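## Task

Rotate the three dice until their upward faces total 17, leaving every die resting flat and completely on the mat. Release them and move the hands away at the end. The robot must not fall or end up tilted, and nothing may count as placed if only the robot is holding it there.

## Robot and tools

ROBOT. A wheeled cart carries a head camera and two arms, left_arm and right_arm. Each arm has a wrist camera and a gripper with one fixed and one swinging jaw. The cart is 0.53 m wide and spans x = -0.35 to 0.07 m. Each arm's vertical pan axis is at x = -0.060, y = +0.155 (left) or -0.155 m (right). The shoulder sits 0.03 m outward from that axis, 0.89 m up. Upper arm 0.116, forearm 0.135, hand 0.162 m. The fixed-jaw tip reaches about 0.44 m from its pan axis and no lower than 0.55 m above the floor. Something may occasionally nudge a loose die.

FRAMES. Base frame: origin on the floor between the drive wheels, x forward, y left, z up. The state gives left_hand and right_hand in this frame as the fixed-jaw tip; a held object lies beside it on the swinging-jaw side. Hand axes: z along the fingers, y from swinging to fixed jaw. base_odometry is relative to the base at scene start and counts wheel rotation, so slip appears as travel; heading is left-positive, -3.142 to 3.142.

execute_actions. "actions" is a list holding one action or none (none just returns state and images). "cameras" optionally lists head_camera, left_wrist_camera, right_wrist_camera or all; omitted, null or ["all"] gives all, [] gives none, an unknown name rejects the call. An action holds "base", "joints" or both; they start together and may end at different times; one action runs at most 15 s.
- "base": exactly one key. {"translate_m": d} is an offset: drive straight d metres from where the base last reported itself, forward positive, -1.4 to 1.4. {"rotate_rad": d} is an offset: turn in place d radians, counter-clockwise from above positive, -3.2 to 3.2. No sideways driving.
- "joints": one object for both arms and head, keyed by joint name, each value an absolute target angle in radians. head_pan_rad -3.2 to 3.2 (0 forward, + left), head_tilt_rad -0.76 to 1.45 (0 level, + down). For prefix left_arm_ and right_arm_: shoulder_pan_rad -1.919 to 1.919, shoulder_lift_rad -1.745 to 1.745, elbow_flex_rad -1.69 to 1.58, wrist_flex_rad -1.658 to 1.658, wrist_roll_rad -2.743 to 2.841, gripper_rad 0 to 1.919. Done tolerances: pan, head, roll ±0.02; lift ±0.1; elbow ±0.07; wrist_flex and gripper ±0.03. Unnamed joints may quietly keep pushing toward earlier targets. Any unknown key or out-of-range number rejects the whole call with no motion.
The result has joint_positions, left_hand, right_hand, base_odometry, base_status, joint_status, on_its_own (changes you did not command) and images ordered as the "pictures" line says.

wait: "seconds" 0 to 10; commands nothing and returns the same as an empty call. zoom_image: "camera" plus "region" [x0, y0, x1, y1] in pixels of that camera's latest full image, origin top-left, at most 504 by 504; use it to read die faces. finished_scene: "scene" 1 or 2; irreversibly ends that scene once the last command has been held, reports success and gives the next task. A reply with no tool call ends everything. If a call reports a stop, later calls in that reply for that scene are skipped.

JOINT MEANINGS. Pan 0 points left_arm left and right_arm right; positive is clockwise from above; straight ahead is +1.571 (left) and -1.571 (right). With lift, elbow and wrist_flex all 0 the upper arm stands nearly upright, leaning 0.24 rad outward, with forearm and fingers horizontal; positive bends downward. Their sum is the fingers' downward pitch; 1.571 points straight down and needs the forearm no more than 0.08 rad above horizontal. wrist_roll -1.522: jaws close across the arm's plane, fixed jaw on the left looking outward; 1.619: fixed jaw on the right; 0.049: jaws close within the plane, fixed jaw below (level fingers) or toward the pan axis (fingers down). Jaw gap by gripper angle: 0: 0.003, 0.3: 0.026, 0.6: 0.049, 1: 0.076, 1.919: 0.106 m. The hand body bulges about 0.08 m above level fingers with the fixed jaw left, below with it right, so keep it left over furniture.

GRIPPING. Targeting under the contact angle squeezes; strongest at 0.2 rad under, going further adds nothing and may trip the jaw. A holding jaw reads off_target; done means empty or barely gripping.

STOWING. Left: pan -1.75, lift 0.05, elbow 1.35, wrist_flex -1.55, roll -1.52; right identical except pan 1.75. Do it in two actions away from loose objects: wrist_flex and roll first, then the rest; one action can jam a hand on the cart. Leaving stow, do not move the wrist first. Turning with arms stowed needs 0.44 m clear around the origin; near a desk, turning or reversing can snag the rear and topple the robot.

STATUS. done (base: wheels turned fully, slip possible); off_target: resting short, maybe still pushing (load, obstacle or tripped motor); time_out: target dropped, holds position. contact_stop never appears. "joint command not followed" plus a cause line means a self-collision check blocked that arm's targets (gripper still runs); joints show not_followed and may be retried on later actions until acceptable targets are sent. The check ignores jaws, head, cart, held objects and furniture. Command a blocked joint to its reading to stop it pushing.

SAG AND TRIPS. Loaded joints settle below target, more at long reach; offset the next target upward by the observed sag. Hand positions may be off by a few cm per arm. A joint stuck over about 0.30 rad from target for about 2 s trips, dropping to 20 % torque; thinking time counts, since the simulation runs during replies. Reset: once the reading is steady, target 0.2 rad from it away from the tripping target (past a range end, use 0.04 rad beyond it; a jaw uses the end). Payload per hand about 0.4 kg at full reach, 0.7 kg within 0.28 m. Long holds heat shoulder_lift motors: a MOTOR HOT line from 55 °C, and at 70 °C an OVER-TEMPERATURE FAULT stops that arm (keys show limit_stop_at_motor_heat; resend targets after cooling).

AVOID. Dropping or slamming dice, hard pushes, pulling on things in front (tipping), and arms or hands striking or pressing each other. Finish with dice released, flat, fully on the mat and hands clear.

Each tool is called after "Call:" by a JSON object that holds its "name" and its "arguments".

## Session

Call:
{"name": "execute_actions", "arguments": {"actions": [{"joints": {"head_tilt_rad": 0.4}}], "cameras": ["head_camera"]}}

Scene clock: 1.03 s.
base_odometry: x=+0.000 y=+0.000 heading=+0.000 (m, m, rad; odometry frame)
base_status: not commanded
joint_positions: head_pan_rad=-0.009 head_tilt_rad=+0.393 left_arm_shoulder_pan_rad=-1.751 left_arm_shoulder_lift_rad=+0.004 left_arm_elbow_flex_rad=+1.355 left_arm_wrist_flex_rad=-1.508 left_arm_wrist_roll_rad=-1.538 left_arm_gripper_rad=+1.920 right_arm_shoulder_pan_rad=+1.748 right_arm_shoulder_lift_rad=+0.030 right_arm_elbow_flex_rad=+1.351 right_arm_wrist_flex_rad=-1.605 right_arm_wrist_roll_rad=-1.514 right_arm_gripper_rad=+1.920
joint_status: all done
left_hand: x=-0.3056 y=+0.1024 z=+0.8994 quat_wxyz=(-0.074, -0.650, -0.054, +0.754) (m; base frame)
right_hand: x=-0.3064 y=-0.1187 z=+0.9097 quat_wxyz=(-0.072, +0.621, -0.053, -0.779) (m; base frame)
pictures: head_camera
Images, in order (width x height): head_camera 644x476.

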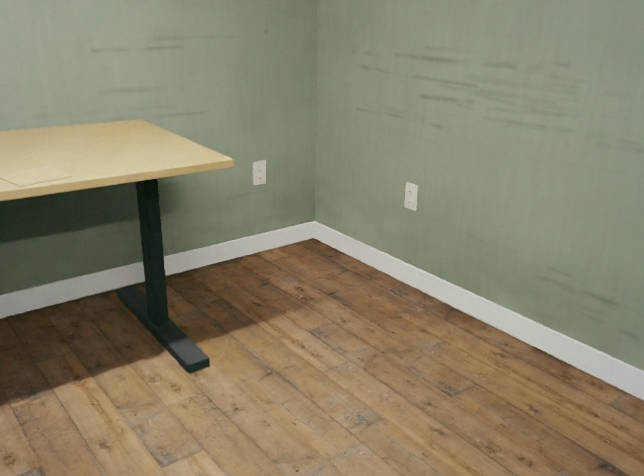

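Call:
{"name": "execute_actions", "arguments": {"actions": [{"joints": {"head_pan_rad": 0.6, "head_tilt_rad": 0.4}}], "cameras": ["head_camera"]}}

Scene clock: 3.83 s.
base_odometry: x=+0.000 y=+0.000 heading=+0.000 (m, m, rad; odometry frame)
base_status: not commanded
joint_positions: head_pan_rad=+0.590 head_tilt_rad=+0.393 left_arm_shoulder_pan_rad=-1.751 left_arm_shoulder_lift_rad=+0.004 left_arm_elbow_flex_rad=+1.355 left_arm_wrist_flex_rad=-1.508 left_arm_wrist_roll_rad=-1.538 left_arm_gripper_rad=+1.920 right_arm_shoulder_pan_rad=+1.748 right_arm_shoulder_lift_rad=+0.030 right_arm_elbow_flex_rad=+1.351 right_arm_wrist_flex_rad=-1.605 right_arm_wrist_roll_rad=-1.514 right_arm_gripper_rad=+1.920
joint_status: all done
left_hand: x=-0.3056 y=+0.1024 z=+0.8994 quat_wxyz=(-0.074, -0.650, -0.054, +0.754) (m; base frame)
right_hand: x=-0.3064 y=-0.1187 z=+0.9097 quat_wxyz=(-0.072, +0.621, -0.053, -0.779) (m; base frame)
pictures: head_camera
Images, in order (width x height): head_camera 644x476.

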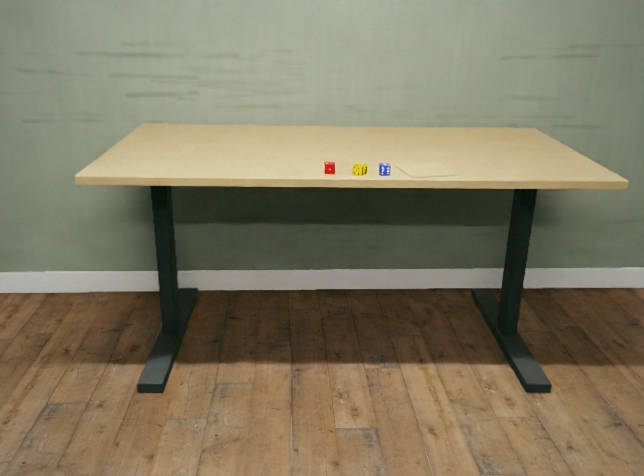

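Call:
{"name": "execute_actions", "arguments": {"actions": [{"base": {"rotate_rad": 0.655}, "joints": {"head_pan_rad": -0.1, "head_tilt_rad": 0.75}}], "cameras": []}}

Call:
{"name": "execute_actions", "arguments": {"actions": [{"base": {"translate_m": 1.15}, "joints": {"right_arm_shoulder_pan_rad": -1.2, "right_arm_shoulder_lift_rad": 0.3, "right_arm_elbow_flex_rad": 0.2}}], "cameras": []}}

Call:
{"name": "execute_actions", "arguments": {"actions": [{"base": {"rotate_rad": -0.085}, "joints": {"head_pan_rad": -0.25, "right_arm_wrist_flex_rad": 0.6, "right_arm_gripper_rad": 1.0}}], "cameras": ["head_camera"]}}

Scene clock: 16.50 s.
base_odometry: x=+0.000 y=+0.000 heading=+0.654 (m, m, rad; odometry frame)
base_status: done
joint_positions: head_pan_rad=-0.090 head_tilt_rad=+0.744 left_arm_shoulder_pan_rad=-1.751 left_arm_shoulder_lift_rad=+0.004 left_arm_elbow_flex_rad=+1.355 left_arm_wrist_flex_rad=-1.508 left_arm_wrist_roll_rad=-1.538 left_arm_gripper_rad=+1.920 right_arm_shoulder_pan_rad=+1.748 right_arm_shoulder_lift_rad=+0.030 right_arm_elbow_flex_rad=+1.351 right_arm_wrist_flex_rad=-1.605 right_arm_wrist_roll_rad=-1.514 right_arm_gripper_rad=+1.920
joint_status: all done
left_hand: x=-0.3056 y=+0.1024 z=+0.8994 quat_wxyz=(-0.074, -0.650, -0.054, +0.754) (m; base frame)
right_hand: x=-0.3064 y=-0.1187 z=+0.9097 quat_wxyz=(-0.072, +0.621, -0.053, -0.779) (m; base frame)
pictures: none
No camera images: the call's "cameras" was empty. Leave "cameras" out to get every camera's image.

Scene clock: 23.17 s.
base_odometry: x=+0.912 y=+0.700 heading=+0.653 (m, m, rad; odometry frame)
base_status: done
joint_positions: head_pan_rad=-0.090 head_tilt_rad=+0.745 left_arm_shoulder_pan_rad=-1.751 left_arm_shoulder_lift_rad=+0.004 left_arm_elbow_flex_rad=+1.355 left_arm_wrist_flex_rad=-1.508 left_arm_wrist_roll_rad=-1.538 left_arm_gripper_rad=+1.920 right_arm_shoulder_pan_rad=-1.193 right_arm_shoulder_lift_rad=+0.318 right_arm_elbow_flex_rad=+0.236 right_arm_wrist_flex_rad=-1.607 right_arm_wrist_roll_rad=-1.514 right_arm_gripper_rad=+1.920
joint_status: all done
left_hand: x=-0.3056 y=+0.1024 z=+0.8994 quat_wxyz=(-0.074, -0.650, -0.054, +0.754) (m; base frame)
right_hand: x=+0.2118 y=-0.2547 z=+1.0650 quat_wxyz=(+0.949, +0.047, +0.252, -0.185) (m; base frame)
pictures: none
No camera images: the call's "cameras" was empty. Leave "cameras" out to get every camera's image.

Scene clock: 25.37 s.
base_odometry: x=+0.912 y=+0.701 heading=+0.566 (m, m, rad; odometry frame)
base_status: done
joint_positions: head_pan_rad=-0.240 head_tilt_rad=+0.745 left_arm_shoulder_pan_rad=-1.751 left_arm_shoulder_lift_rad=+0.004 left_arm_elbow_flex_rad=+1.355 left_arm_wrist_flex_rad=-1.508 left_arm_wrist_roll_rad=-1.538 left_arm_gripper_rad=+1.920 right_arm_shoulder_pan_rad=-1.194 right_arm_shoulder_lift_rad=+0.321 right_arm_elbow_flex_rad=+0.236 right_arm_wrist_flex_rad=+0.598 right_arm_wrist_roll_rad=-1.514 right_arm_gripper_rad=+1.010
joint_status: all done
left_hand: x=-0.3056 y=+0.1024 z=+0.8994 quat_wxyz=(-0.074, -0.650, -0.054, +0.754) (m; base frame)
right_hand: x=+0.1980 y=-0.2487 z=+0.7782 quat_wxyz=(+0.203, +0.179, +0.962, -0.039) (m; base frame)
pictures: head_camera
Images, in order (width x height): head_camera 644x476.

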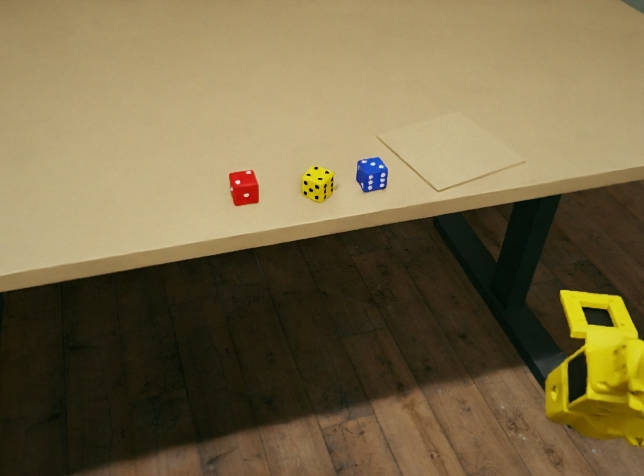

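Call:
{"name": "zoom_image", "arguments": {"camera": "head_camera", "region": [210, 130, 410, 230]}}

Region (210, 130, 410, 230) of head_camera's 644x476 image, scaled by 2.520.

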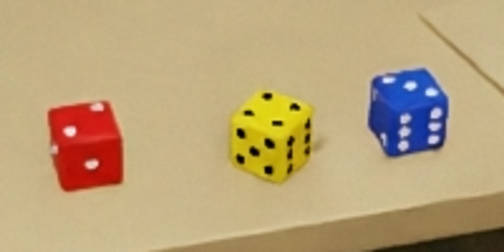

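Call:
{"name": "execute_actions", "arguments": {"actions": [{"base": {"rotate_rad": 0.124}, "joints": {"right_arm_shoulder_lift_rad": 0.1, "right_arm_elbow_flex_rad": 0.1, "right_arm_wrist_flex_rad": 1.2}}], "cameras": []}}

Call:
{"name": "execute_actions", "arguments": {"actions": [{"base": {"translate_m": 0.40}, "joints": {"head_pan_rad": -0.45, "head_tilt_rad": 1.1}}], "cameras": ["head_camera", "right_wrist_camera"]}}

Scene clock: 56.27 s.
base_odometry: x=+0.912 y=+0.701 heading=+0.689 (m, m, rad; odometry frame)
base_status: done
joint_positions: head_pan_rad=-0.240 head_tilt_rad=+0.745 left_arm_shoulder_pan_rad=-1.751 left_arm_shoulder_lift_rad=+0.004 left_arm_elbow_flex_rad=+1.355 left_arm_wrist_flex_rad=-1.508 left_arm_wrist_roll_rad=-1.538 left_arm_gripper_rad=+1.920 right_arm_shoulder_pan_rad=-1.194 right_arm_shoulder_lift_rad=+0.143 right_arm_elbow_flex_rad=+0.136 right_arm_wrist_flex_rad=+1.194 right_arm_wrist_roll_rad=-1.514 right_arm_gripper_rad=+1.010
joint_status: all done
left_hand: x=-0.3056 y=+0.1024 z=+0.8994 quat_wxyz=(-0.074, -0.650, -0.054, +0.754) (m; base frame)
right_hand: x=+0.1480 y=-0.2289 z=+0.8094 quat_wxyz=(+0.048, +0.183, +0.982, -0.009) (m; base frame)
pictures: none
No camera images: the call's "cameras" was empty. Leave "cameras" out to get every camera's image.

Scene clock: 59.03 s.
base_odometry: x=+1.221 y=+0.956 heading=+0.690 (m, m, rad; odometry frame)
base_status: done
joint_positions: head_pan_rad=-0.440 head_tilt_rad=+1.095 left_arm_shoulder_pan_rad=-1.751 left_arm_shoulder_lift_rad=+0.004 left_arm_elbow_flex_rad=+1.355 left_arm_wrist_flex_rad=-1.508 left_arm_wrist_roll_rad=-1.538 left_arm_gripper_rad=+1.920 right_arm_shoulder_pan_rad=-1.194 right_arm_shoulder_lift_rad=+0.142 right_arm_elbow_flex_rad=+0.136 right_arm_wrist_flex_rad=+1.194 right_arm_wrist_roll_rad=-1.514 right_arm_gripper_rad=+1.010
joint_status: all done
left_hand: x=-0.3056 y=+0.1024 z=+0.8994 quat_wxyz=(-0.074, -0.650, -0.054, +0.754) (m; base frame)
right_hand: x=+0.1481 y=-0.2290 z=+0.8097 quat_wxyz=(+0.048, +0.183, +0.982, -0.009) (m; base frame)
pictures: head_camera, right_wrist_camera
Images, in order (width x height): head_camera 644x476, right_wrist_camera 644x476.

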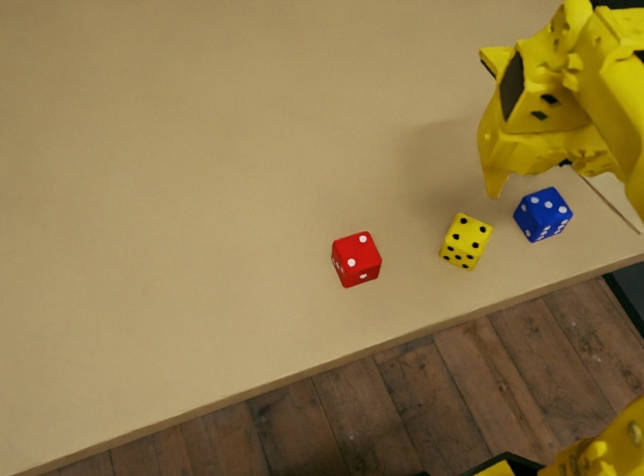

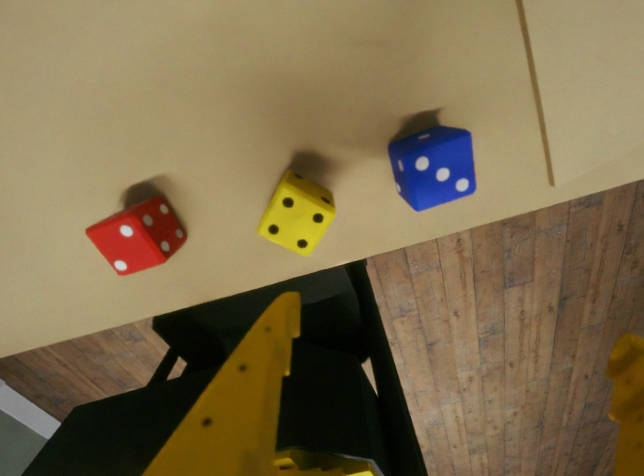

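Call:
{"name": "execute_actions", "arguments": {"actions": [{"joints": {"right_arm_shoulder_pan_rad": -0.91, "right_arm_shoulder_lift_rad": 0.56, "right_arm_elbow_flex_rad": -0.51, "right_arm_wrist_flex_rad": 1.45, "right_arm_wrist_roll_rad": 2.08, "right_arm_gripper_rad": 0.65, "head_pan_rad": -0.75}}], "cameras": ["head_camera", "right_wrist_camera"]}}

Scene clock: 94.07 s.
base_odometry: x=+1.221 y=+0.956 heading=+0.690 (m, m, rad; odometry frame)
base_status: not commanded
joint_positions: head_pan_rad=-0.740 head_tilt_rad=+1.095 left_arm_shoulder_pan_rad=-1.751 left_arm_shoulder_lift_rad=+0.004 left_arm_elbow_flex_rad=+1.355 left_arm_wrist_flex_rad=-1.508 left_arm_wrist_roll_rad=-1.538 left_arm_gripper_rad=+1.920 right_arm_shoulder_pan_rad=-0.918 right_arm_shoulder_lift_rad=+0.580 right_arm_elbow_flex_rad=-0.475 right_arm_wrist_flex_rad=+1.445 right_arm_wrist_roll_rad=+2.069 right_arm_gripper_rad=+0.660
joint_status: all done
left_hand: x=-0.3056 y=+0.1024 z=+0.8994 quat_wxyz=(-0.074, -0.650, -0.054, +0.754) (m; base frame)
right_hand: x=+0.1399 y=-0.3169 z=+0.8033 quat_wxyz=(-0.005, -0.995, +0.101, -0.009) (m; base frame)
pictures: head_camera, right_wrist_camera
Images, in order (width x height): head_camera 644x476, right_wrist_camera 644x476.

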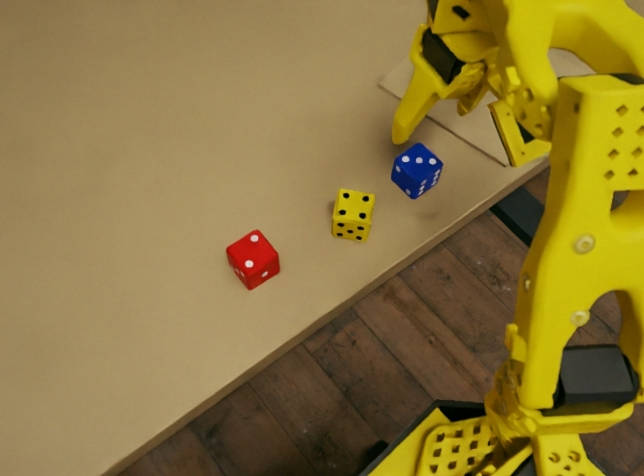

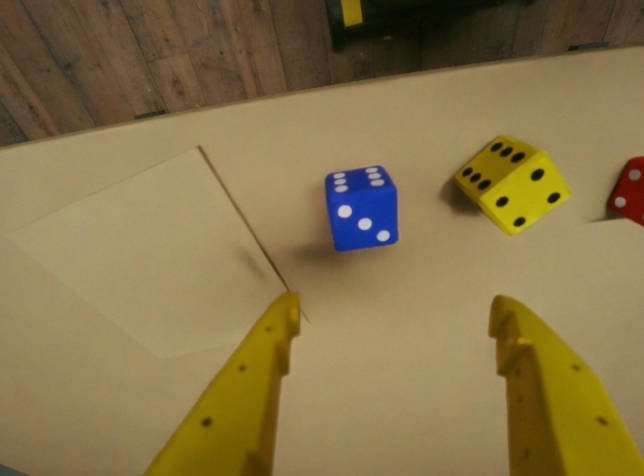

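Call:
{"name": "execute_actions", "arguments": {"actions": []}}

Scene clock: 104.97 s.
base_odometry: x=+1.221 y=+0.956 heading=+0.690 (m, m, rad; odometry frame)
base_status: not commanded
joint_positions: head_pan_rad=-0.740 head_tilt_rad=+1.095 left_arm_shoulder_pan_rad=-1.751 left_arm_shoulder_lift_rad=+0.004 left_arm_elbow_flex_rad=+1.355 left_arm_wrist_flex_rad=-1.508 left_arm_wrist_roll_rad=-1.538 left_arm_gripper_rad=+1.920 right_arm_shoulder_pan_rad=-0.918 right_arm_shoulder_lift_rad=+0.580 right_arm_elbow_flex_rad=-0.475 right_arm_wrist_flex_rad=+1.445 right_arm_wrist_roll_rad=+2.069 right_arm_gripper_rad=+0.660
joint_status: all done
left_hand: x=-0.3056 y=+0.1024 z=+0.8994 quat_wxyz=(-0.074, -0.650, -0.054, +0.754) (m; base frame)
right_hand: x=+0.1399 y=-0.3169 z=+0.8033 quat_wxyz=(-0.005, -0.995, +0.101, -0.009) (m; base frame)
pictures: head_camera, left_wrist_camera, right_wrist_camera
Images, in order (width x height): head_camera 644x476, left_wrist_camera 644x476, right_wrist_camera 644x476.

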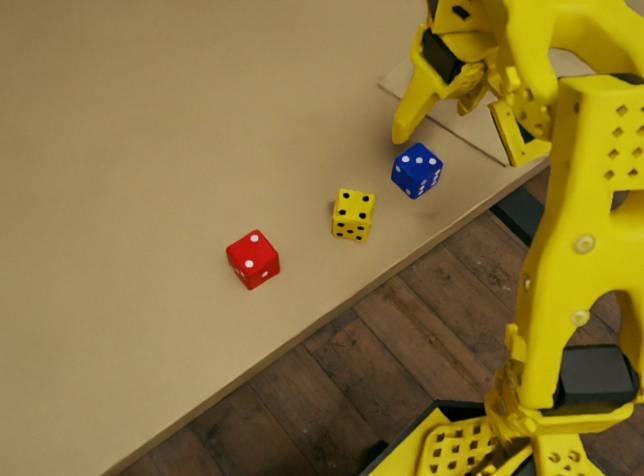

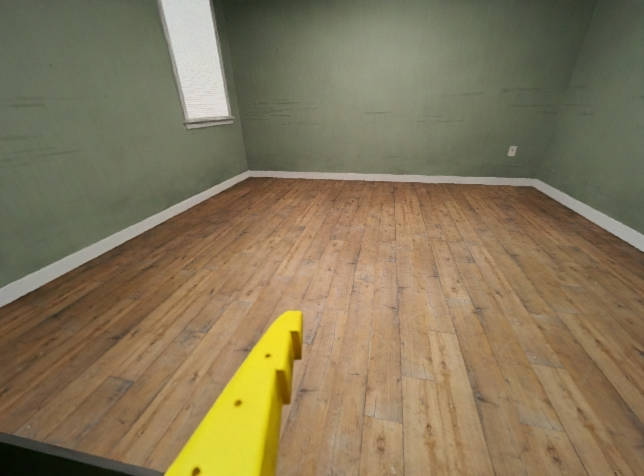

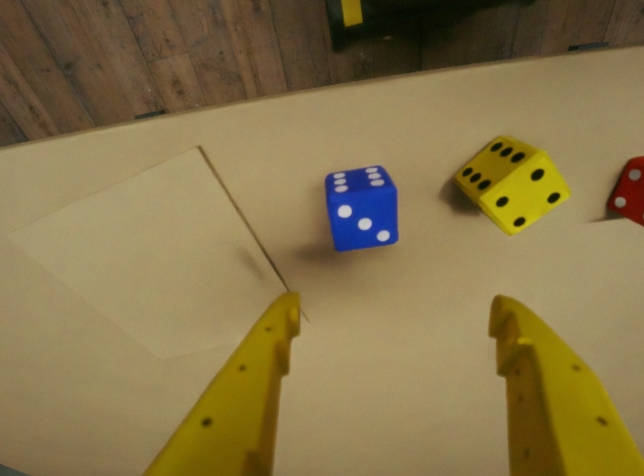

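Call:
{"name": "execute_actions", "arguments": {"actions": [{"joints": {"right_arm_shoulder_pan_rad": -0.912, "right_arm_shoulder_lift_rad": 0.545, "right_arm_elbow_flex_rad": -0.215, "right_arm_wrist_flex_rad": 1.21}}], "cameras": ["right_wrist_camera"]}}

Scene clock: 123.17 s.
base_odometry: x=+1.221 y=+0.956 heading=+0.690 (m, m, rad; odometry frame)
base_status: not commanded
joint_positions: head_pan_rad=-0.740 head_tilt_rad=+1.095 left_arm_shoulder_pan_rad=-1.751 left_arm_shoulder_lift_rad=+0.004 left_arm_elbow_flex_rad=+1.355 left_arm_wrist_flex_rad=-1.508 left_arm_wrist_roll_rad=-1.538 left_arm_gripper_rad=+1.920 right_arm_shoulder_pan_rad=-0.918 right_arm_shoulder_lift_rad=+0.580 right_arm_elbow_flex_rad=-0.212 right_arm_wrist_flex_rad=+1.216 right_arm_wrist_roll_rad=+2.069 right_arm_gripper_rad=+0.660
joint_status: all done
left_hand: x=-0.3056 y=+0.1024 z=+0.8994 quat_wxyz=(-0.074, -0.650, -0.054, +0.754) (m; base frame)
right_hand: x=+0.1301 y=-0.3094 z=+0.7685 quat_wxyz=(+0.003, -0.995, +0.101, +0.006) (m; base frame)
pictures: right_wrist_camera
Images, in order (width x height): right_wrist_camera 644x476.

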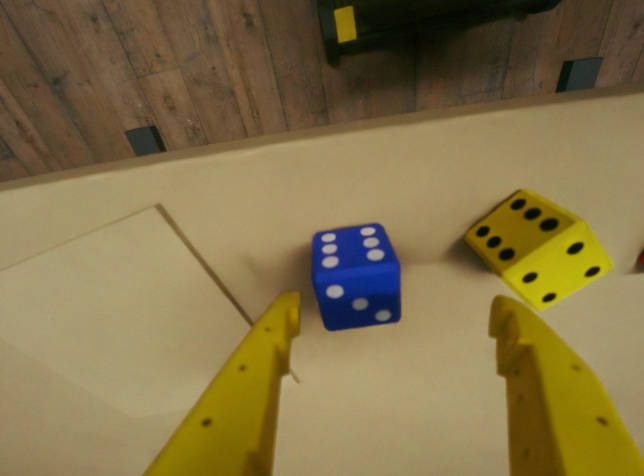

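Call:
{"name": "execute_actions", "arguments": {"actions": [{"joints": {"right_arm_shoulder_lift_rad": 0.69, "right_arm_elbow_flex_rad": -0.165, "right_arm_wrist_flex_rad": 1.03, "right_arm_gripper_rad": 0.62}}], "cameras": ["right_wrist_camera"]}}

Scene clock: 131.07 s.
base_odometry: x=+1.221 y=+0.956 heading=+0.690 (m, m, rad; odometry frame)
base_status: not commanded
joint_positions: head_pan_rad=-0.740 head_tilt_rad=+1.095 left_arm_shoulder_pan_rad=-1.751 left_arm_shoulder_lift_rad=+0.004 left_arm_elbow_flex_rad=+1.355 left_arm_wrist_flex_rad=-1.508 left_arm_wrist_roll_rad=-1.538 left_arm_gripper_rad=+1.920 right_arm_shoulder_pan_rad=-0.918 right_arm_shoulder_lift_rad=+0.709 right_arm_elbow_flex_rad=-0.163 right_arm_wrist_flex_rad=+1.036 right_arm_wrist_roll_rad=+2.069 right_arm_gripper_rad=+0.630
joint_status: all done
left_hand: x=-0.3056 y=+0.1024 z=+0.8994 quat_wxyz=(-0.074, -0.650, -0.054, +0.754) (m; base frame)
right_hand: x=+0.1300 y=-0.3093 z=+0.7350 quat_wxyz=(+0.003, -0.995, +0.101, +0.005) (m; base frame)
pictures: right_wrist_camera
Images, in order (width x height): right_wrist_camera 644x476.

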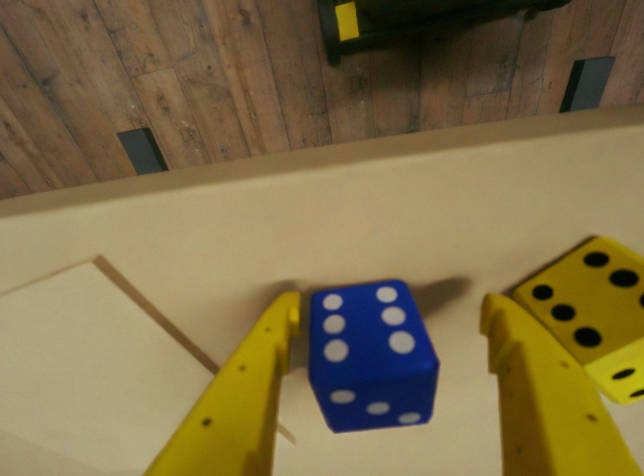

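Well positioned. Close the gripper.

Call:
{"name": "execute_actions", "arguments": {"actions": [{"joints": {"right_arm_gripper_rad": 0.2}}], "cameras": ["right_wrist_camera"]}}

Scene clock: 133.37 s.
base_odometry: x=+1.221 y=+0.956 heading=+0.690 (m, m, rad; odometry frame)
base_status: not commanded
joint_positions: head_pan_rad=-0.740 head_tilt_rad=+1.095 left_arm_shoulder_pan_rad=-1.751 left_arm_shoulder_lift_rad=+0.004 left_arm_elbow_flex_rad=+1.355 left_arm_wrist_flex_rad=-1.508 left_arm_wrist_roll_rad=-1.538 left_arm_gripper_rad=+1.920 right_arm_shoulder_pan_rad=-0.918 right_arm_shoulder_lift_rad=+0.709 right_arm_elbow_flex_rad=-0.163 right_arm_wrist_flex_rad=+1.036 right_arm_wrist_roll_rad=+2.069 right_arm_gripper_rad=+0.211
joint_status: all done
left_hand: x=-0.3056 y=+0.1024 z=+0.8994 quat_wxyz=(-0.074, -0.650, -0.054, +0.754) (m; base frame)
right_hand: x=+0.1300 y=-0.3093 z=+0.7350 quat_wxyz=(+0.003, -0.995, +0.101, +0.005) (m; base frame)
pictures: right_wrist_camera
Images, in order (width x height): right_wrist_camera 644x476.

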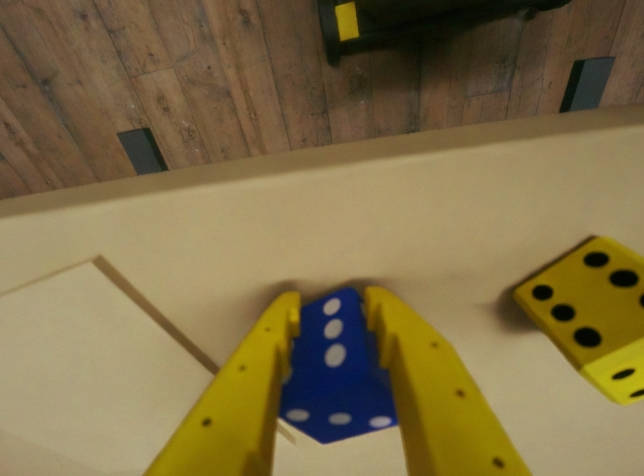

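Call:
{"name": "execute_actions", "arguments": {"actions": [{"joints": {"right_arm_gripper_rad": 0.62, "right_arm_shoulder_lift_rad": 0.545, "right_arm_elbow_flex_rad": -0.215, "right_arm_wrist_flex_rad": 1.21}}], "cameras": ["right_wrist_camera", "head_camera"]}}

Scene clock: 136.83 s.
base_odometry: x=+1.221 y=+0.956 heading=+0.690 (m, m, rad; odometry frame)
base_status: not commanded
joint_positions: head_pan_rad=-0.740 head_tilt_rad=+1.095 left_arm_shoulder_pan_rad=-1.751 left_arm_shoulder_lift_rad=+0.004 left_arm_elbow_flex_rad=+1.355 left_arm_wrist_flex_rad=-1.508 left_arm_wrist_roll_rad=-1.538 left_arm_gripper_rad=+1.920 right_arm_shoulder_pan_rad=-0.918 right_arm_shoulder_lift_rad=+0.596 right_arm_elbow_flex_rad=-0.183 right_arm_wrist_flex_rad=+1.202 right_arm_wrist_roll_rad=+2.069 right_arm_gripper_rad=+0.610
joint_status: all done
left_hand: x=-0.3056 y=+0.1024 z=+0.8994 quat_wxyz=(-0.074, -0.650, -0.054, +0.754) (m; base frame)
right_hand: x=+0.1255 y=-0.3059 z=+0.7616 quat_wxyz=(+0.012, -0.995, +0.101, +0.019) (m; base frame)
pictures: head_camera, right_wrist_camera
Images, in order (width x height): head_camera 644x476, right_wrist_camera 644x476.

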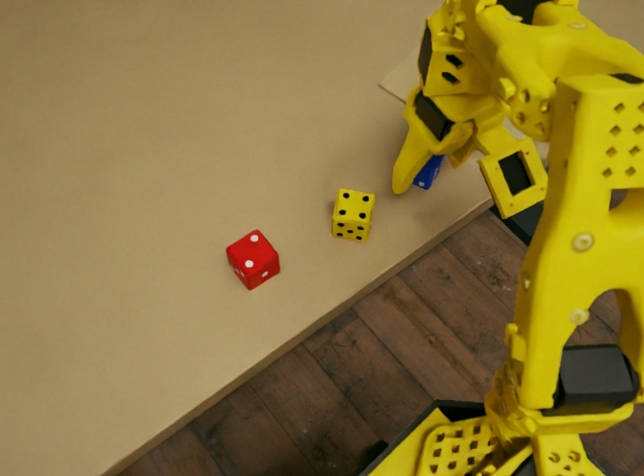

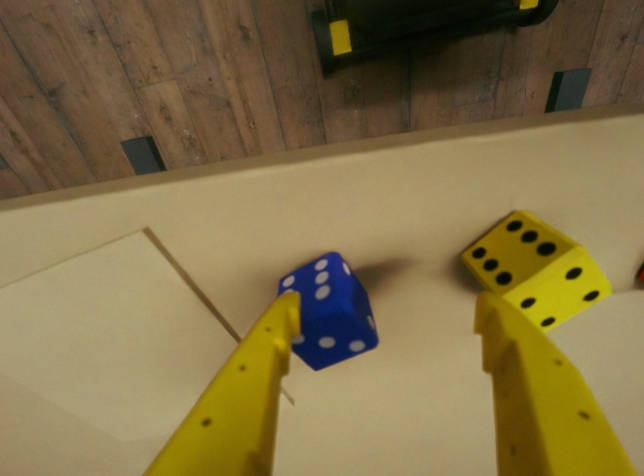

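Call:
{"name": "execute_actions", "arguments": {"actions": [{"joints": {"right_arm_shoulder_lift_rad": 0.55, "right_arm_elbow_flex_rad": -0.5, "right_arm_wrist_flex_rad": 1.46, "right_arm_wrist_roll_rad": 2.55}}], "cameras": ["right_wrist_camera", "head_camera"]}}

Scene clock: 145.67 s.
base_odometry: x=+1.221 y=+0.956 heading=+0.690 (m, m, rad; odometry frame)
base_status: not commanded
joint_positions: head_pan_rad=-0.740 head_tilt_rad=+1.095 left_arm_shoulder_pan_rad=-1.751 left_arm_shoulder_lift_rad=+0.004 left_arm_elbow_flex_rad=+1.355 left_arm_wrist_flex_rad=-1.508 left_arm_wrist_roll_rad=-1.538 left_arm_gripper_rad=+1.920 right_arm_shoulder_pan_rad=-0.918 right_arm_shoulder_lift_rad=+0.596 right_arm_elbow_flex_rad=-0.464 right_arm_wrist_flex_rad=+1.452 right_arm_wrist_roll_rad=+2.542 right_arm_gripper_rad=+0.610
joint_status: all done
left_hand: x=-0.3056 y=+0.1024 z=+0.8994 quat_wxyz=(-0.074, -0.650, -0.054, +0.754) (m; base frame)
right_hand: x=+0.1401 y=-0.3139 z=+0.7983 quat_wxyz=(+0.005, -0.991, -0.134, +0.005) (m; base frame)
pictures: head_camera, right_wrist_camera
Images, in order (width x height): head_camera 644x476, right_wrist_camera 644x476.

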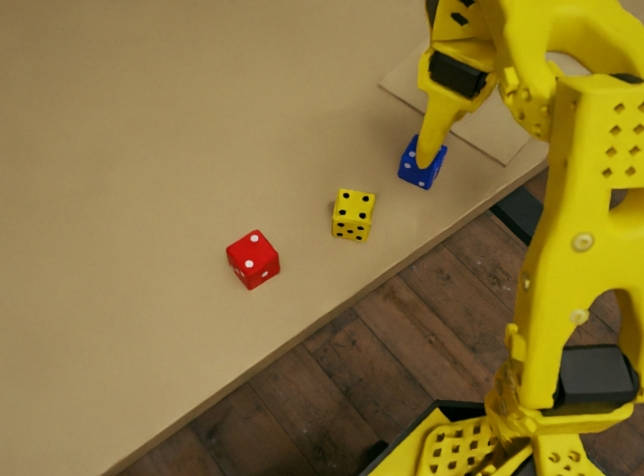

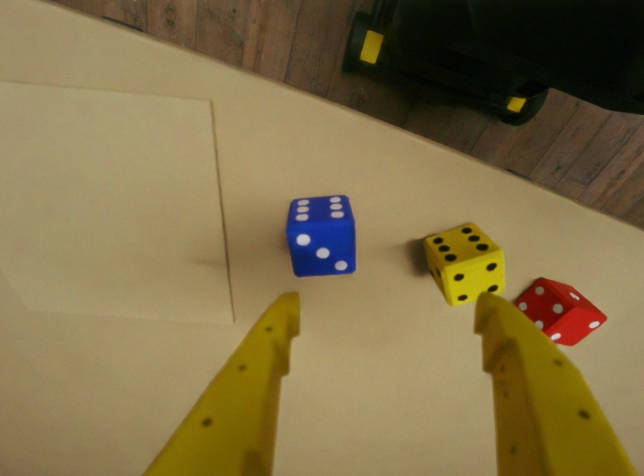

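Call:
{"name": "execute_actions", "arguments": {"actions": [{"joints": {"right_arm_shoulder_pan_rad": -0.94, "right_arm_shoulder_lift_rad": 0.775, "right_arm_elbow_flex_rad": -0.6, "right_arm_wrist_flex_rad": 1.3, "right_arm_wrist_roll_rad": 2.52}}], "cameras": ["right_wrist_camera"]}}

Scene clock: 174.03 s.
base_odometry: x=+1.221 y=+0.956 heading=+0.690 (m, m, rad; odometry frame)
base_status: not commanded
joint_positions: head_pan_rad=-0.740 head_tilt_rad=+1.095 left_arm_shoulder_pan_rad=-1.751 left_arm_shoulder_lift_rad=+0.004 left_arm_elbow_flex_rad=+1.355 left_arm_wrist_flex_rad=-1.508 left_arm_wrist_roll_rad=-1.538 left_arm_gripper_rad=+1.920 right_arm_shoulder_pan_rad=-0.932 right_arm_shoulder_lift_rad=+0.798 right_arm_elbow_flex_rad=-0.565 right_arm_wrist_flex_rad=+1.306 right_arm_wrist_roll_rad=+2.529 right_arm_gripper_rad=+0.610
joint_status: all done
left_hand: x=-0.3056 y=+0.1024 z=+0.8994 quat_wxyz=(-0.074, -0.650, -0.054, +0.754) (m; base frame)
right_hand: x=+0.1574 y=-0.3225 z=+0.7662 quat_wxyz=(-0.011, -0.991, -0.135, -0.011) (m; base frame)
pictures: right_wrist_camera
Images, in order (width x height): right_wrist_camera 644x476.

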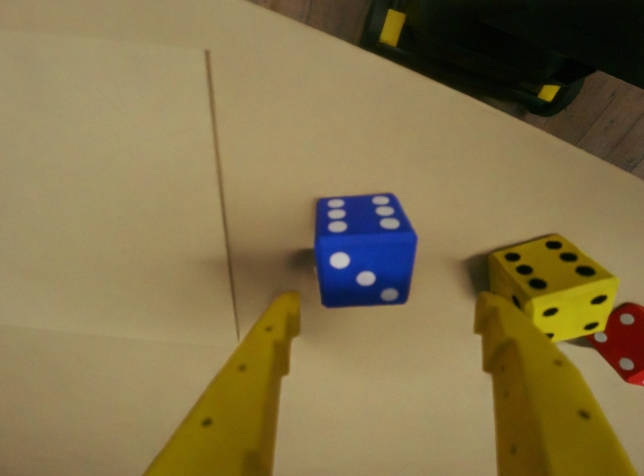

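Call:
{"name": "execute_actions", "arguments": {"actions": [{"joints": {"right_arm_shoulder_lift_rad": 0.893, "right_arm_elbow_flex_rad": -0.537, "right_arm_wrist_flex_rad": 1.155, "right_arm_gripper_rad": 0.54}}], "cameras": ["right_wrist_camera"]}}

Scene clock: 185.43 s.
base_odometry: x=+1.221 y=+0.956 heading=+0.690 (m, m, rad; odometry frame)
base_status: not commanded
joint_positions: head_pan_rad=-0.740 head_tilt_rad=+1.095 left_arm_shoulder_pan_rad=-1.751 left_arm_shoulder_lift_rad=+0.004 left_arm_elbow_flex_rad=+1.355 left_arm_wrist_flex_rad=-1.508 left_arm_wrist_roll_rad=-1.538 left_arm_gripper_rad=+1.920 right_arm_shoulder_pan_rad=-0.932 right_arm_shoulder_lift_rad=+0.916 right_arm_elbow_flex_rad=-0.535 right_arm_wrist_flex_rad=+1.162 right_arm_wrist_roll_rad=+2.529 right_arm_gripper_rad=+0.550
joint_status: all done
left_hand: x=-0.3056 y=+0.1024 z=+0.8994 quat_wxyz=(-0.074, -0.650, -0.054, +0.754) (m; base frame)
right_hand: x=+0.1575 y=-0.3226 z=+0.7345 quat_wxyz=(-0.009, -0.991, -0.135, -0.010) (m; base frame)
pictures: right_wrist_camera
Images, in order (width x height): right_wrist_camera 644x476.

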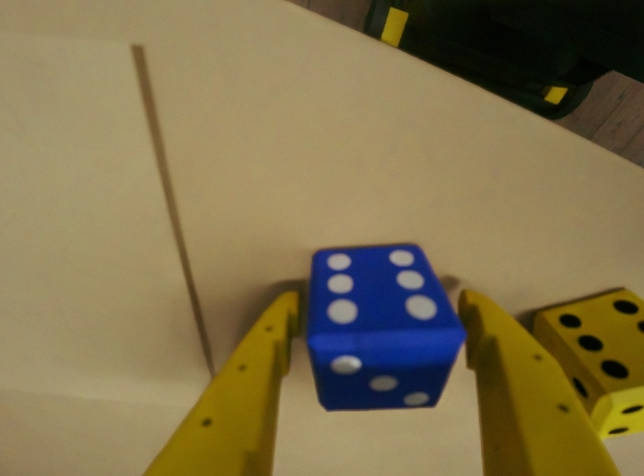

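Call:
{"name": "execute_actions", "arguments": {"actions": [{"joints": {"right_arm_gripper_rad": 0.2}}], "cameras": ["right_wrist_camera"]}}

Scene clock: 188.03 s.
base_odometry: x=+1.221 y=+0.956 heading=+0.690 (m, m, rad; odometry frame)
base_status: not commanded
joint_positions: head_pan_rad=-0.740 head_tilt_rad=+1.095 left_arm_shoulder_pan_rad=-1.751 left_arm_shoulder_lift_rad=+0.004 left_arm_elbow_flex_rad=+1.355 left_arm_wrist_flex_rad=-1.508 left_arm_wrist_roll_rad=-1.538 left_arm_gripper_rad=+1.920 right_arm_shoulder_pan_rad=-0.932 right_arm_shoulder_lift_rad=+0.916 right_arm_elbow_flex_rad=-0.535 right_arm_wrist_flex_rad=+1.162 right_arm_wrist_roll_rad=+2.529 right_arm_gripper_rad=+0.365
joint_status: right_arm_gripper_rad off_target (ended at +0.365, target +0.200)
left_hand: x=-0.3056 y=+0.1024 z=+0.8994 quat_wxyz=(-0.074, -0.650, -0.054, +0.754) (m; base frame)
right_hand: x=+0.1575 y=-0.3226 z=+0.7345 quat_wxyz=(-0.009, -0.991, -0.135, -0.010) (m; base frame)
pictures: right_wrist_camera
Images, in order (width x height): right_wrist_camera 644x476.

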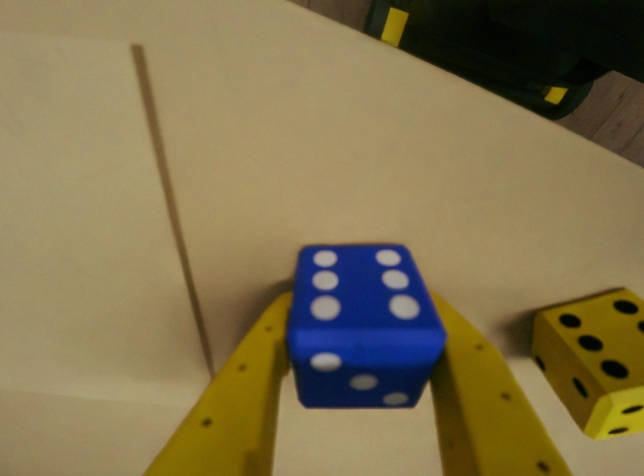

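Call:
{"name": "execute_actions", "arguments": {"actions": [{"joints": {"right_arm_shoulder_lift_rad": -0.05, "right_arm_elbow_flex_rad": 0.82, "right_arm_wrist_flex_rad": -0.46, "right_arm_wrist_roll_rad": -1.522, "right_arm_shoulder_pan_rad": -0.644}}], "cameras": ["right_wrist_camera", "head_camera"]}}

Scene clock: 222.60 s.
base_odometry: x=+1.221 y=+0.956 heading=+0.690 (m, m, rad; odometry frame)
base_status: not commanded
joint_positions: head_pan_rad=-0.740 head_tilt_rad=+1.095 left_arm_shoulder_pan_rad=-1.751 left_arm_shoulder_lift_rad=+0.004 left_arm_elbow_flex_rad=+1.355 left_arm_wrist_flex_rad=-1.508 left_arm_wrist_roll_rad=-1.538 left_arm_gripper_rad=+1.920 right_arm_shoulder_pan_rad=-0.653 right_arm_shoulder_lift_rad=-0.009 right_arm_elbow_flex_rad=+0.826 right_arm_wrist_flex_rad=-0.442 right_arm_wrist_roll_rad=-1.513 right_arm_gripper_rad=+0.365
joint_status: all done
left_hand: x=-0.3056 y=+0.1024 z=+0.8994 quat_wxyz=(-0.074, -0.650, -0.054, +0.754) (m; base frame)
right_hand: x=+0.1300 y=-0.3908 z=+0.8528 quat_wxyz=(+0.503, +0.363, +0.743, -0.252) (m; base frame)
pictures: head_camera, right_wrist_camera
Images, in order (width x height): head_camera 644x476, right_wrist_camera 644x476.

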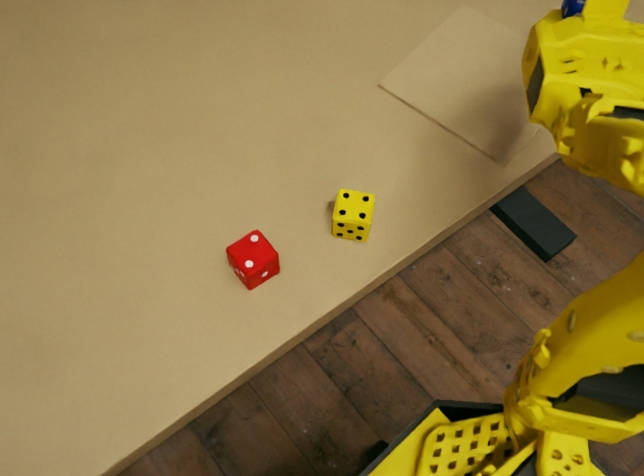

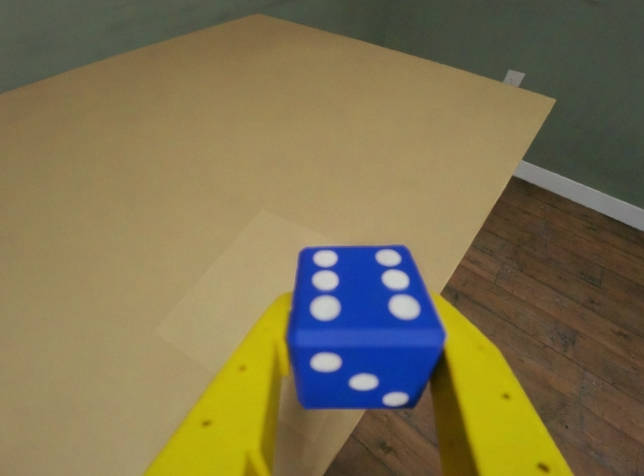

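Call:
{"name": "execute_actions", "arguments": {"actions": [{"joints": {"right_arm_shoulder_lift_rad": 0.92, "right_arm_elbow_flex_rad": 0.0, "right_arm_wrist_flex_rad": -0.66, "right_arm_shoulder_pan_rad": -0.623, "head_pan_rad": -1.1, "head_tilt_rad": 0.95}}], "cameras": ["right_wrist_camera", "head_camera"]}}

Scene clock: 229.23 s.
base_odometry: x=+1.221 y=+0.956 heading=+0.690 (m, m, rad; odometry frame)
base_status: not commanded
joint_positions: head_pan_rad=-1.090 head_tilt_rad=+0.965 left_arm_shoulder_pan_rad=-1.751 left_arm_shoulder_lift_rad=+0.004 left_arm_elbow_flex_rad=+1.355 left_arm_wrist_flex_rad=-1.508 left_arm_wrist_roll_rad=-1.538 left_arm_gripper_rad=+1.920 right_arm_shoulder_pan_rad=-0.631 right_arm_shoulder_lift_rad=+0.947 right_arm_elbow_flex_rad=+0.038 right_arm_wrist_flex_rad=-0.642 right_arm_wrist_roll_rad=-1.513 right_arm_gripper_rad=+0.365
joint_status: all done
left_hand: x=-0.3056 y=+0.1024 z=+0.8994 quat_wxyz=(-0.074, -0.650, -0.054, +0.754) (m; base frame)
right_hand: x=+0.1635 y=-0.4477 z=+0.7732 quat_wxyz=(+0.512, +0.367, +0.731, -0.263) (m; base frame)
pictures: head_camera, right_wrist_camera
Images, in order (width x height): head_camera 644x476, right_wrist_camera 644x476.

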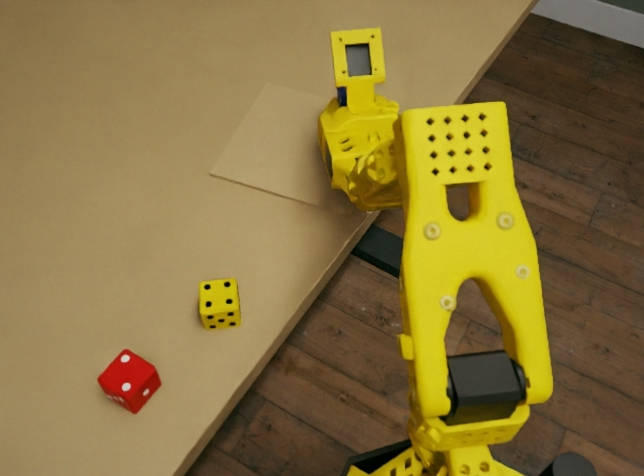

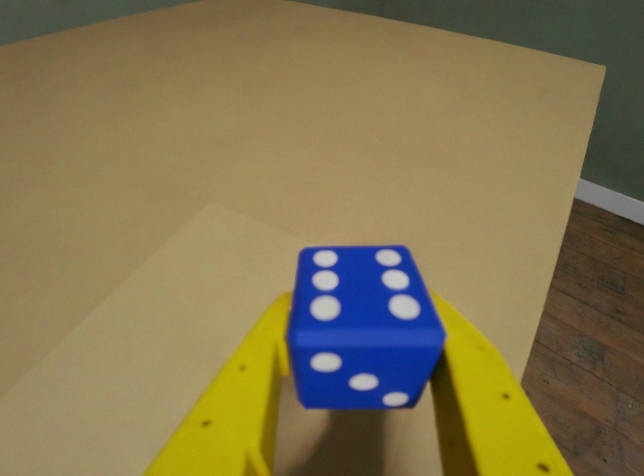

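Call:
{"name": "execute_actions", "arguments": {"actions": [{"joints": {"right_arm_shoulder_lift_rad": 1.14, "right_arm_elbow_flex_rad": -0.17, "right_arm_wrist_flex_rad": -0.72}}], "cameras": ["right_wrist_camera", "head_camera"]}}

Scene clock: 242.90 s.
base_odometry: x=+1.221 y=+0.956 heading=+0.690 (m, m, rad; odometry frame)
base_status: not commanded
joint_positions: head_pan_rad=-1.090 head_tilt_rad=+0.965 left_arm_shoulder_pan_rad=-1.751 left_arm_shoulder_lift_rad=+0.004 left_arm_elbow_flex_rad=+1.355 left_arm_wrist_flex_rad=-1.508 left_arm_wrist_roll_rad=-1.538 left_arm_gripper_rad=+1.920 right_arm_shoulder_pan_rad=-0.631 right_arm_shoulder_lift_rad=+1.168 right_arm_elbow_flex_rad=-0.134 right_arm_wrist_flex_rad=-0.703 right_arm_wrist_roll_rad=-1.513 right_arm_gripper_rad=+0.365
joint_status: all done
left_hand: x=-0.3056 y=+0.1024 z=+0.8994 quat_wxyz=(-0.074, -0.650, -0.054, +0.754) (m; base frame)
right_hand: x=+0.1647 y=-0.4493 z=+0.7467 quat_wxyz=(+0.517, +0.365, +0.727, -0.265) (m; base frame)
pictures: head_camera, right_wrist_camera
Images, in order (width x height): head_camera 644x476, right_wrist_camera 644x476.

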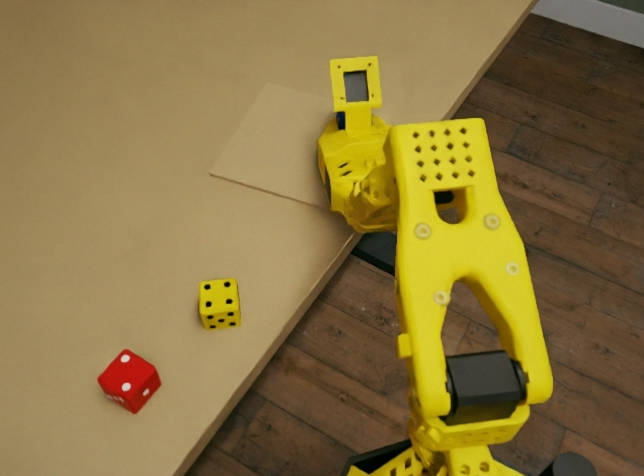

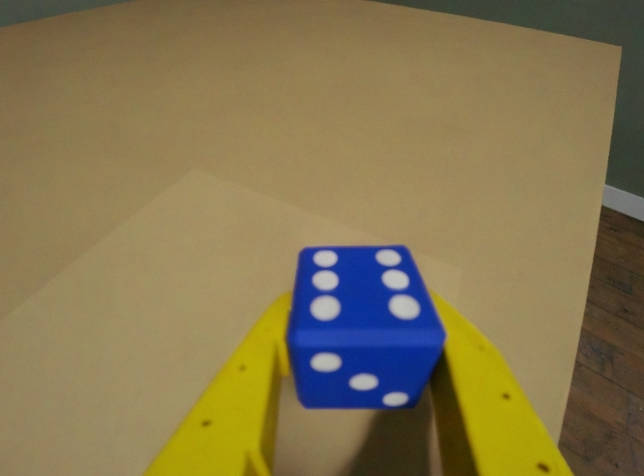

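Call:
{"name": "execute_actions", "arguments": {"actions": [{"joints": {"right_arm_shoulder_pan_rad": -0.675}}], "cameras": ["right_wrist_camera"]}}

Call:
{"name": "execute_actions", "arguments": {"actions": [{"joints": {"right_arm_gripper_rad": 0.75}}], "cameras": ["right_wrist_camera"]}}

Scene clock: 248.83 s.
base_odometry: x=+1.221 y=+0.956 heading=+0.690 (m, m, rad; odometry frame)
base_status: not commanded
joint_positions: head_pan_rad=-1.090 head_tilt_rad=+0.965 left_arm_shoulder_pan_rad=-1.751 left_arm_shoulder_lift_rad=+0.004 left_arm_elbow_flex_rad=+1.355 left_arm_wrist_flex_rad=-1.508 left_arm_wrist_roll_rad=-1.538 left_arm_gripper_rad=+1.920 right_arm_shoulder_pan_rad=-0.666 right_arm_shoulder_lift_rad=+1.168 right_arm_elbow_flex_rad=-0.134 right_arm_wrist_flex_rad=-0.703 right_arm_wrist_roll_rad=-1.513 right_arm_gripper_rad=+0.365
joint_status: all done
left_hand: x=-0.3056 y=+0.1024 z=+0.8994 quat_wxyz=(-0.074, -0.650, -0.054, +0.754) (m; base frame)
right_hand: x=+0.1749 y=-0.4412 z=+0.7467 quat_wxyz=(+0.521, +0.352, +0.734, -0.256) (m; base frame)
pictures: right_wrist_camera
Images, in order (width x height): right_wrist_camera 644x476.

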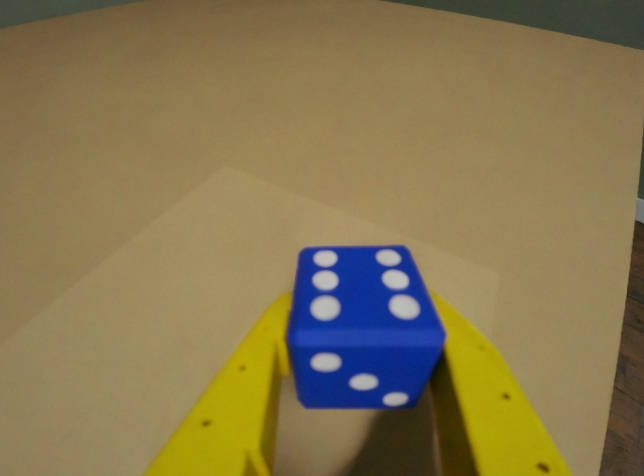

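Scene clock: 249.63 s.
base_odometry: x=+1.221 y=+0.956 heading=+0.690 (m, m, rad; odometry frame)
base_status: not commanded
joint_positions: head_pan_rad=-1.090 head_tilt_rad=+0.965 left_arm_shoulder_pan_rad=-1.751 left_arm_shoulder_lift_rad=+0.004 left_arm_elbow_flex_rad=+1.355 left_arm_wrist_flex_rad=-1.508 left_arm_wrist_roll_rad=-1.538 left_arm_gripper_rad=+1.920 right_arm_shoulder_pan_rad=-0.666 right_arm_shoulder_lift_rad=+1.168 right_arm_elbow_flex_rad=-0.137 right_arm_wrist_flex_rad=-0.705 right_arm_wrist_roll_rad=-1.513 right_arm_gripper_rad=+0.739
joint_status: all done
left_hand: x=-0.3056 y=+0.1024 z=+0.8994 quat_wxyz=(-0.074, -0.650, -0.054, +0.754) (m; base frame)
right_hand: x=+0.1753 y=-0.4416 z=+0.7476 quat_wxyz=(+0.523, +0.352, +0.733, -0.257) (m; base frame)
pictures: right_wrist_camera
Images, in order (width x height): right_wrist_camera 644x476.

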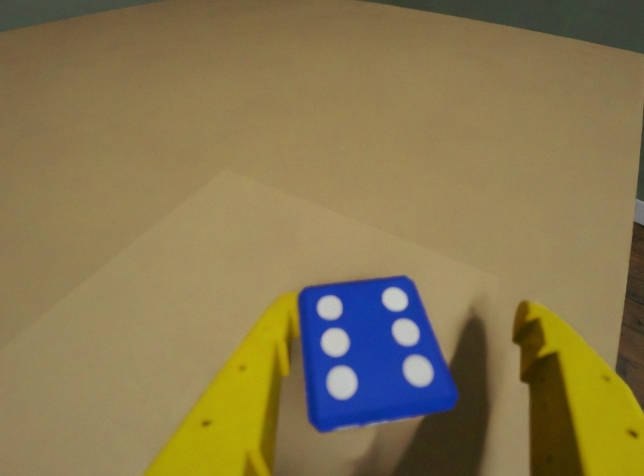

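Call:
{"name": "execute_actions", "arguments": {"actions": [{"joints": {"right_arm_shoulder_lift_rad": 0.85, "right_arm_wrist_flex_rad": -0.8}}], "cameras": []}}

Call:
{"name": "execute_actions", "arguments": {"actions": [{"joints": {"right_arm_shoulder_pan_rad": -1.268, "right_arm_shoulder_lift_rad": 0.2, "right_arm_elbow_flex_rad": 0.07, "right_arm_wrist_flex_rad": 1.265, "right_arm_wrist_roll_rad": 0.845, "right_arm_gripper_rad": 0.6}}], "cameras": ["right_wrist_camera", "head_camera"]}}

Scene clock: 268.27 s.
base_odometry: x=+1.221 y=+0.956 heading=+0.690 (m, m, rad; odometry frame)
base_status: not commanded
joint_positions: head_pan_rad=-1.090 head_tilt_rad=+0.965 left_arm_shoulder_pan_rad=-1.751 left_arm_shoulder_lift_rad=+0.004 left_arm_elbow_flex_rad=+1.355 left_arm_wrist_flex_rad=-1.508 left_arm_wrist_roll_rad=-1.538 left_arm_gripper_rad=+1.920 right_arm_shoulder_pan_rad=-0.666 right_arm_shoulder_lift_rad=+0.910 right_arm_elbow_flex_rad=-0.137 right_arm_wrist_flex_rad=-0.784 right_arm_wrist_roll_rad=-1.513 right_arm_gripper_rad=+0.740
joint_status: all done
left_hand: x=-0.3056 y=+0.1024 z=+0.8994 quat_wxyz=(-0.074, -0.650, -0.054, +0.754) (m; base frame)
right_hand: x=+0.1916 y=-0.4624 z=+0.8520 quat_wxyz=(+0.638, +0.304, +0.634, -0.314) (m; base frame)
pictures: none
No camera images: the call's "cameras" was empty. Leave "cameras" out to get every camera's image.

Scene clock: 270.83 s.
base_odometry: x=+1.221 y=+0.956 heading=+0.690 (m, m, rad; odometry frame)
base_status: not commanded
joint_positions: head_pan_rad=-1.090 head_tilt_rad=+0.965 left_arm_shoulder_pan_rad=-1.751 left_arm_shoulder_lift_rad=+0.004 left_arm_elbow_flex_rad=+1.355 left_arm_wrist_flex_rad=-1.508 left_arm_wrist_roll_rad=-1.538 left_arm_gripper_rad=+1.920 right_arm_shoulder_pan_rad=-1.260 right_arm_shoulder_lift_rad=+0.245 right_arm_elbow_flex_rad=+0.076 right_arm_wrist_flex_rad=+1.257 right_arm_wrist_roll_rad=+0.834 right_arm_gripper_rad=+0.610
joint_status: all done
left_hand: x=-0.3056 y=+0.1024 z=+0.8994 quat_wxyz=(-0.074, -0.650, -0.054, +0.754) (m; base frame)
right_hand: x=+0.1362 y=-0.2242 z=+0.7984 quat_wxyz=(-0.001, -0.854, +0.521, +0.003) (m; base frame)
pictures: head_camera, right_wrist_camera
Images, in order (width x height): head_camera 644x476, right_wrist_camera 644x476.

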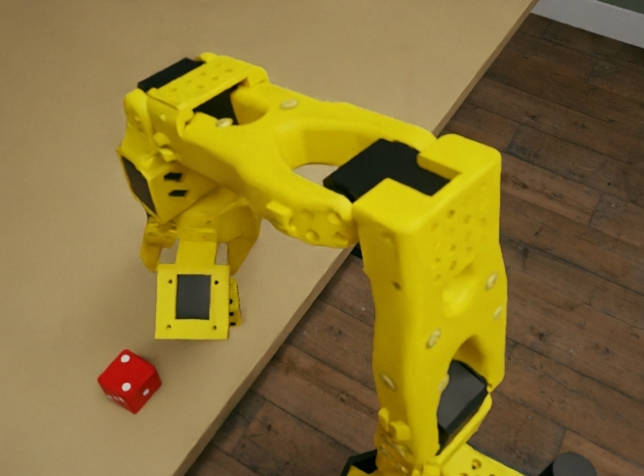

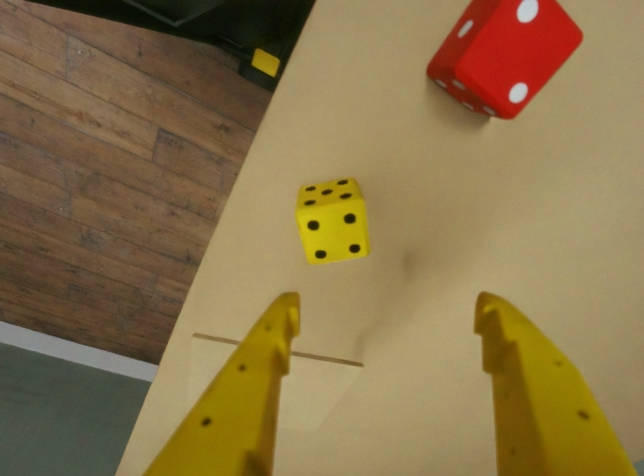

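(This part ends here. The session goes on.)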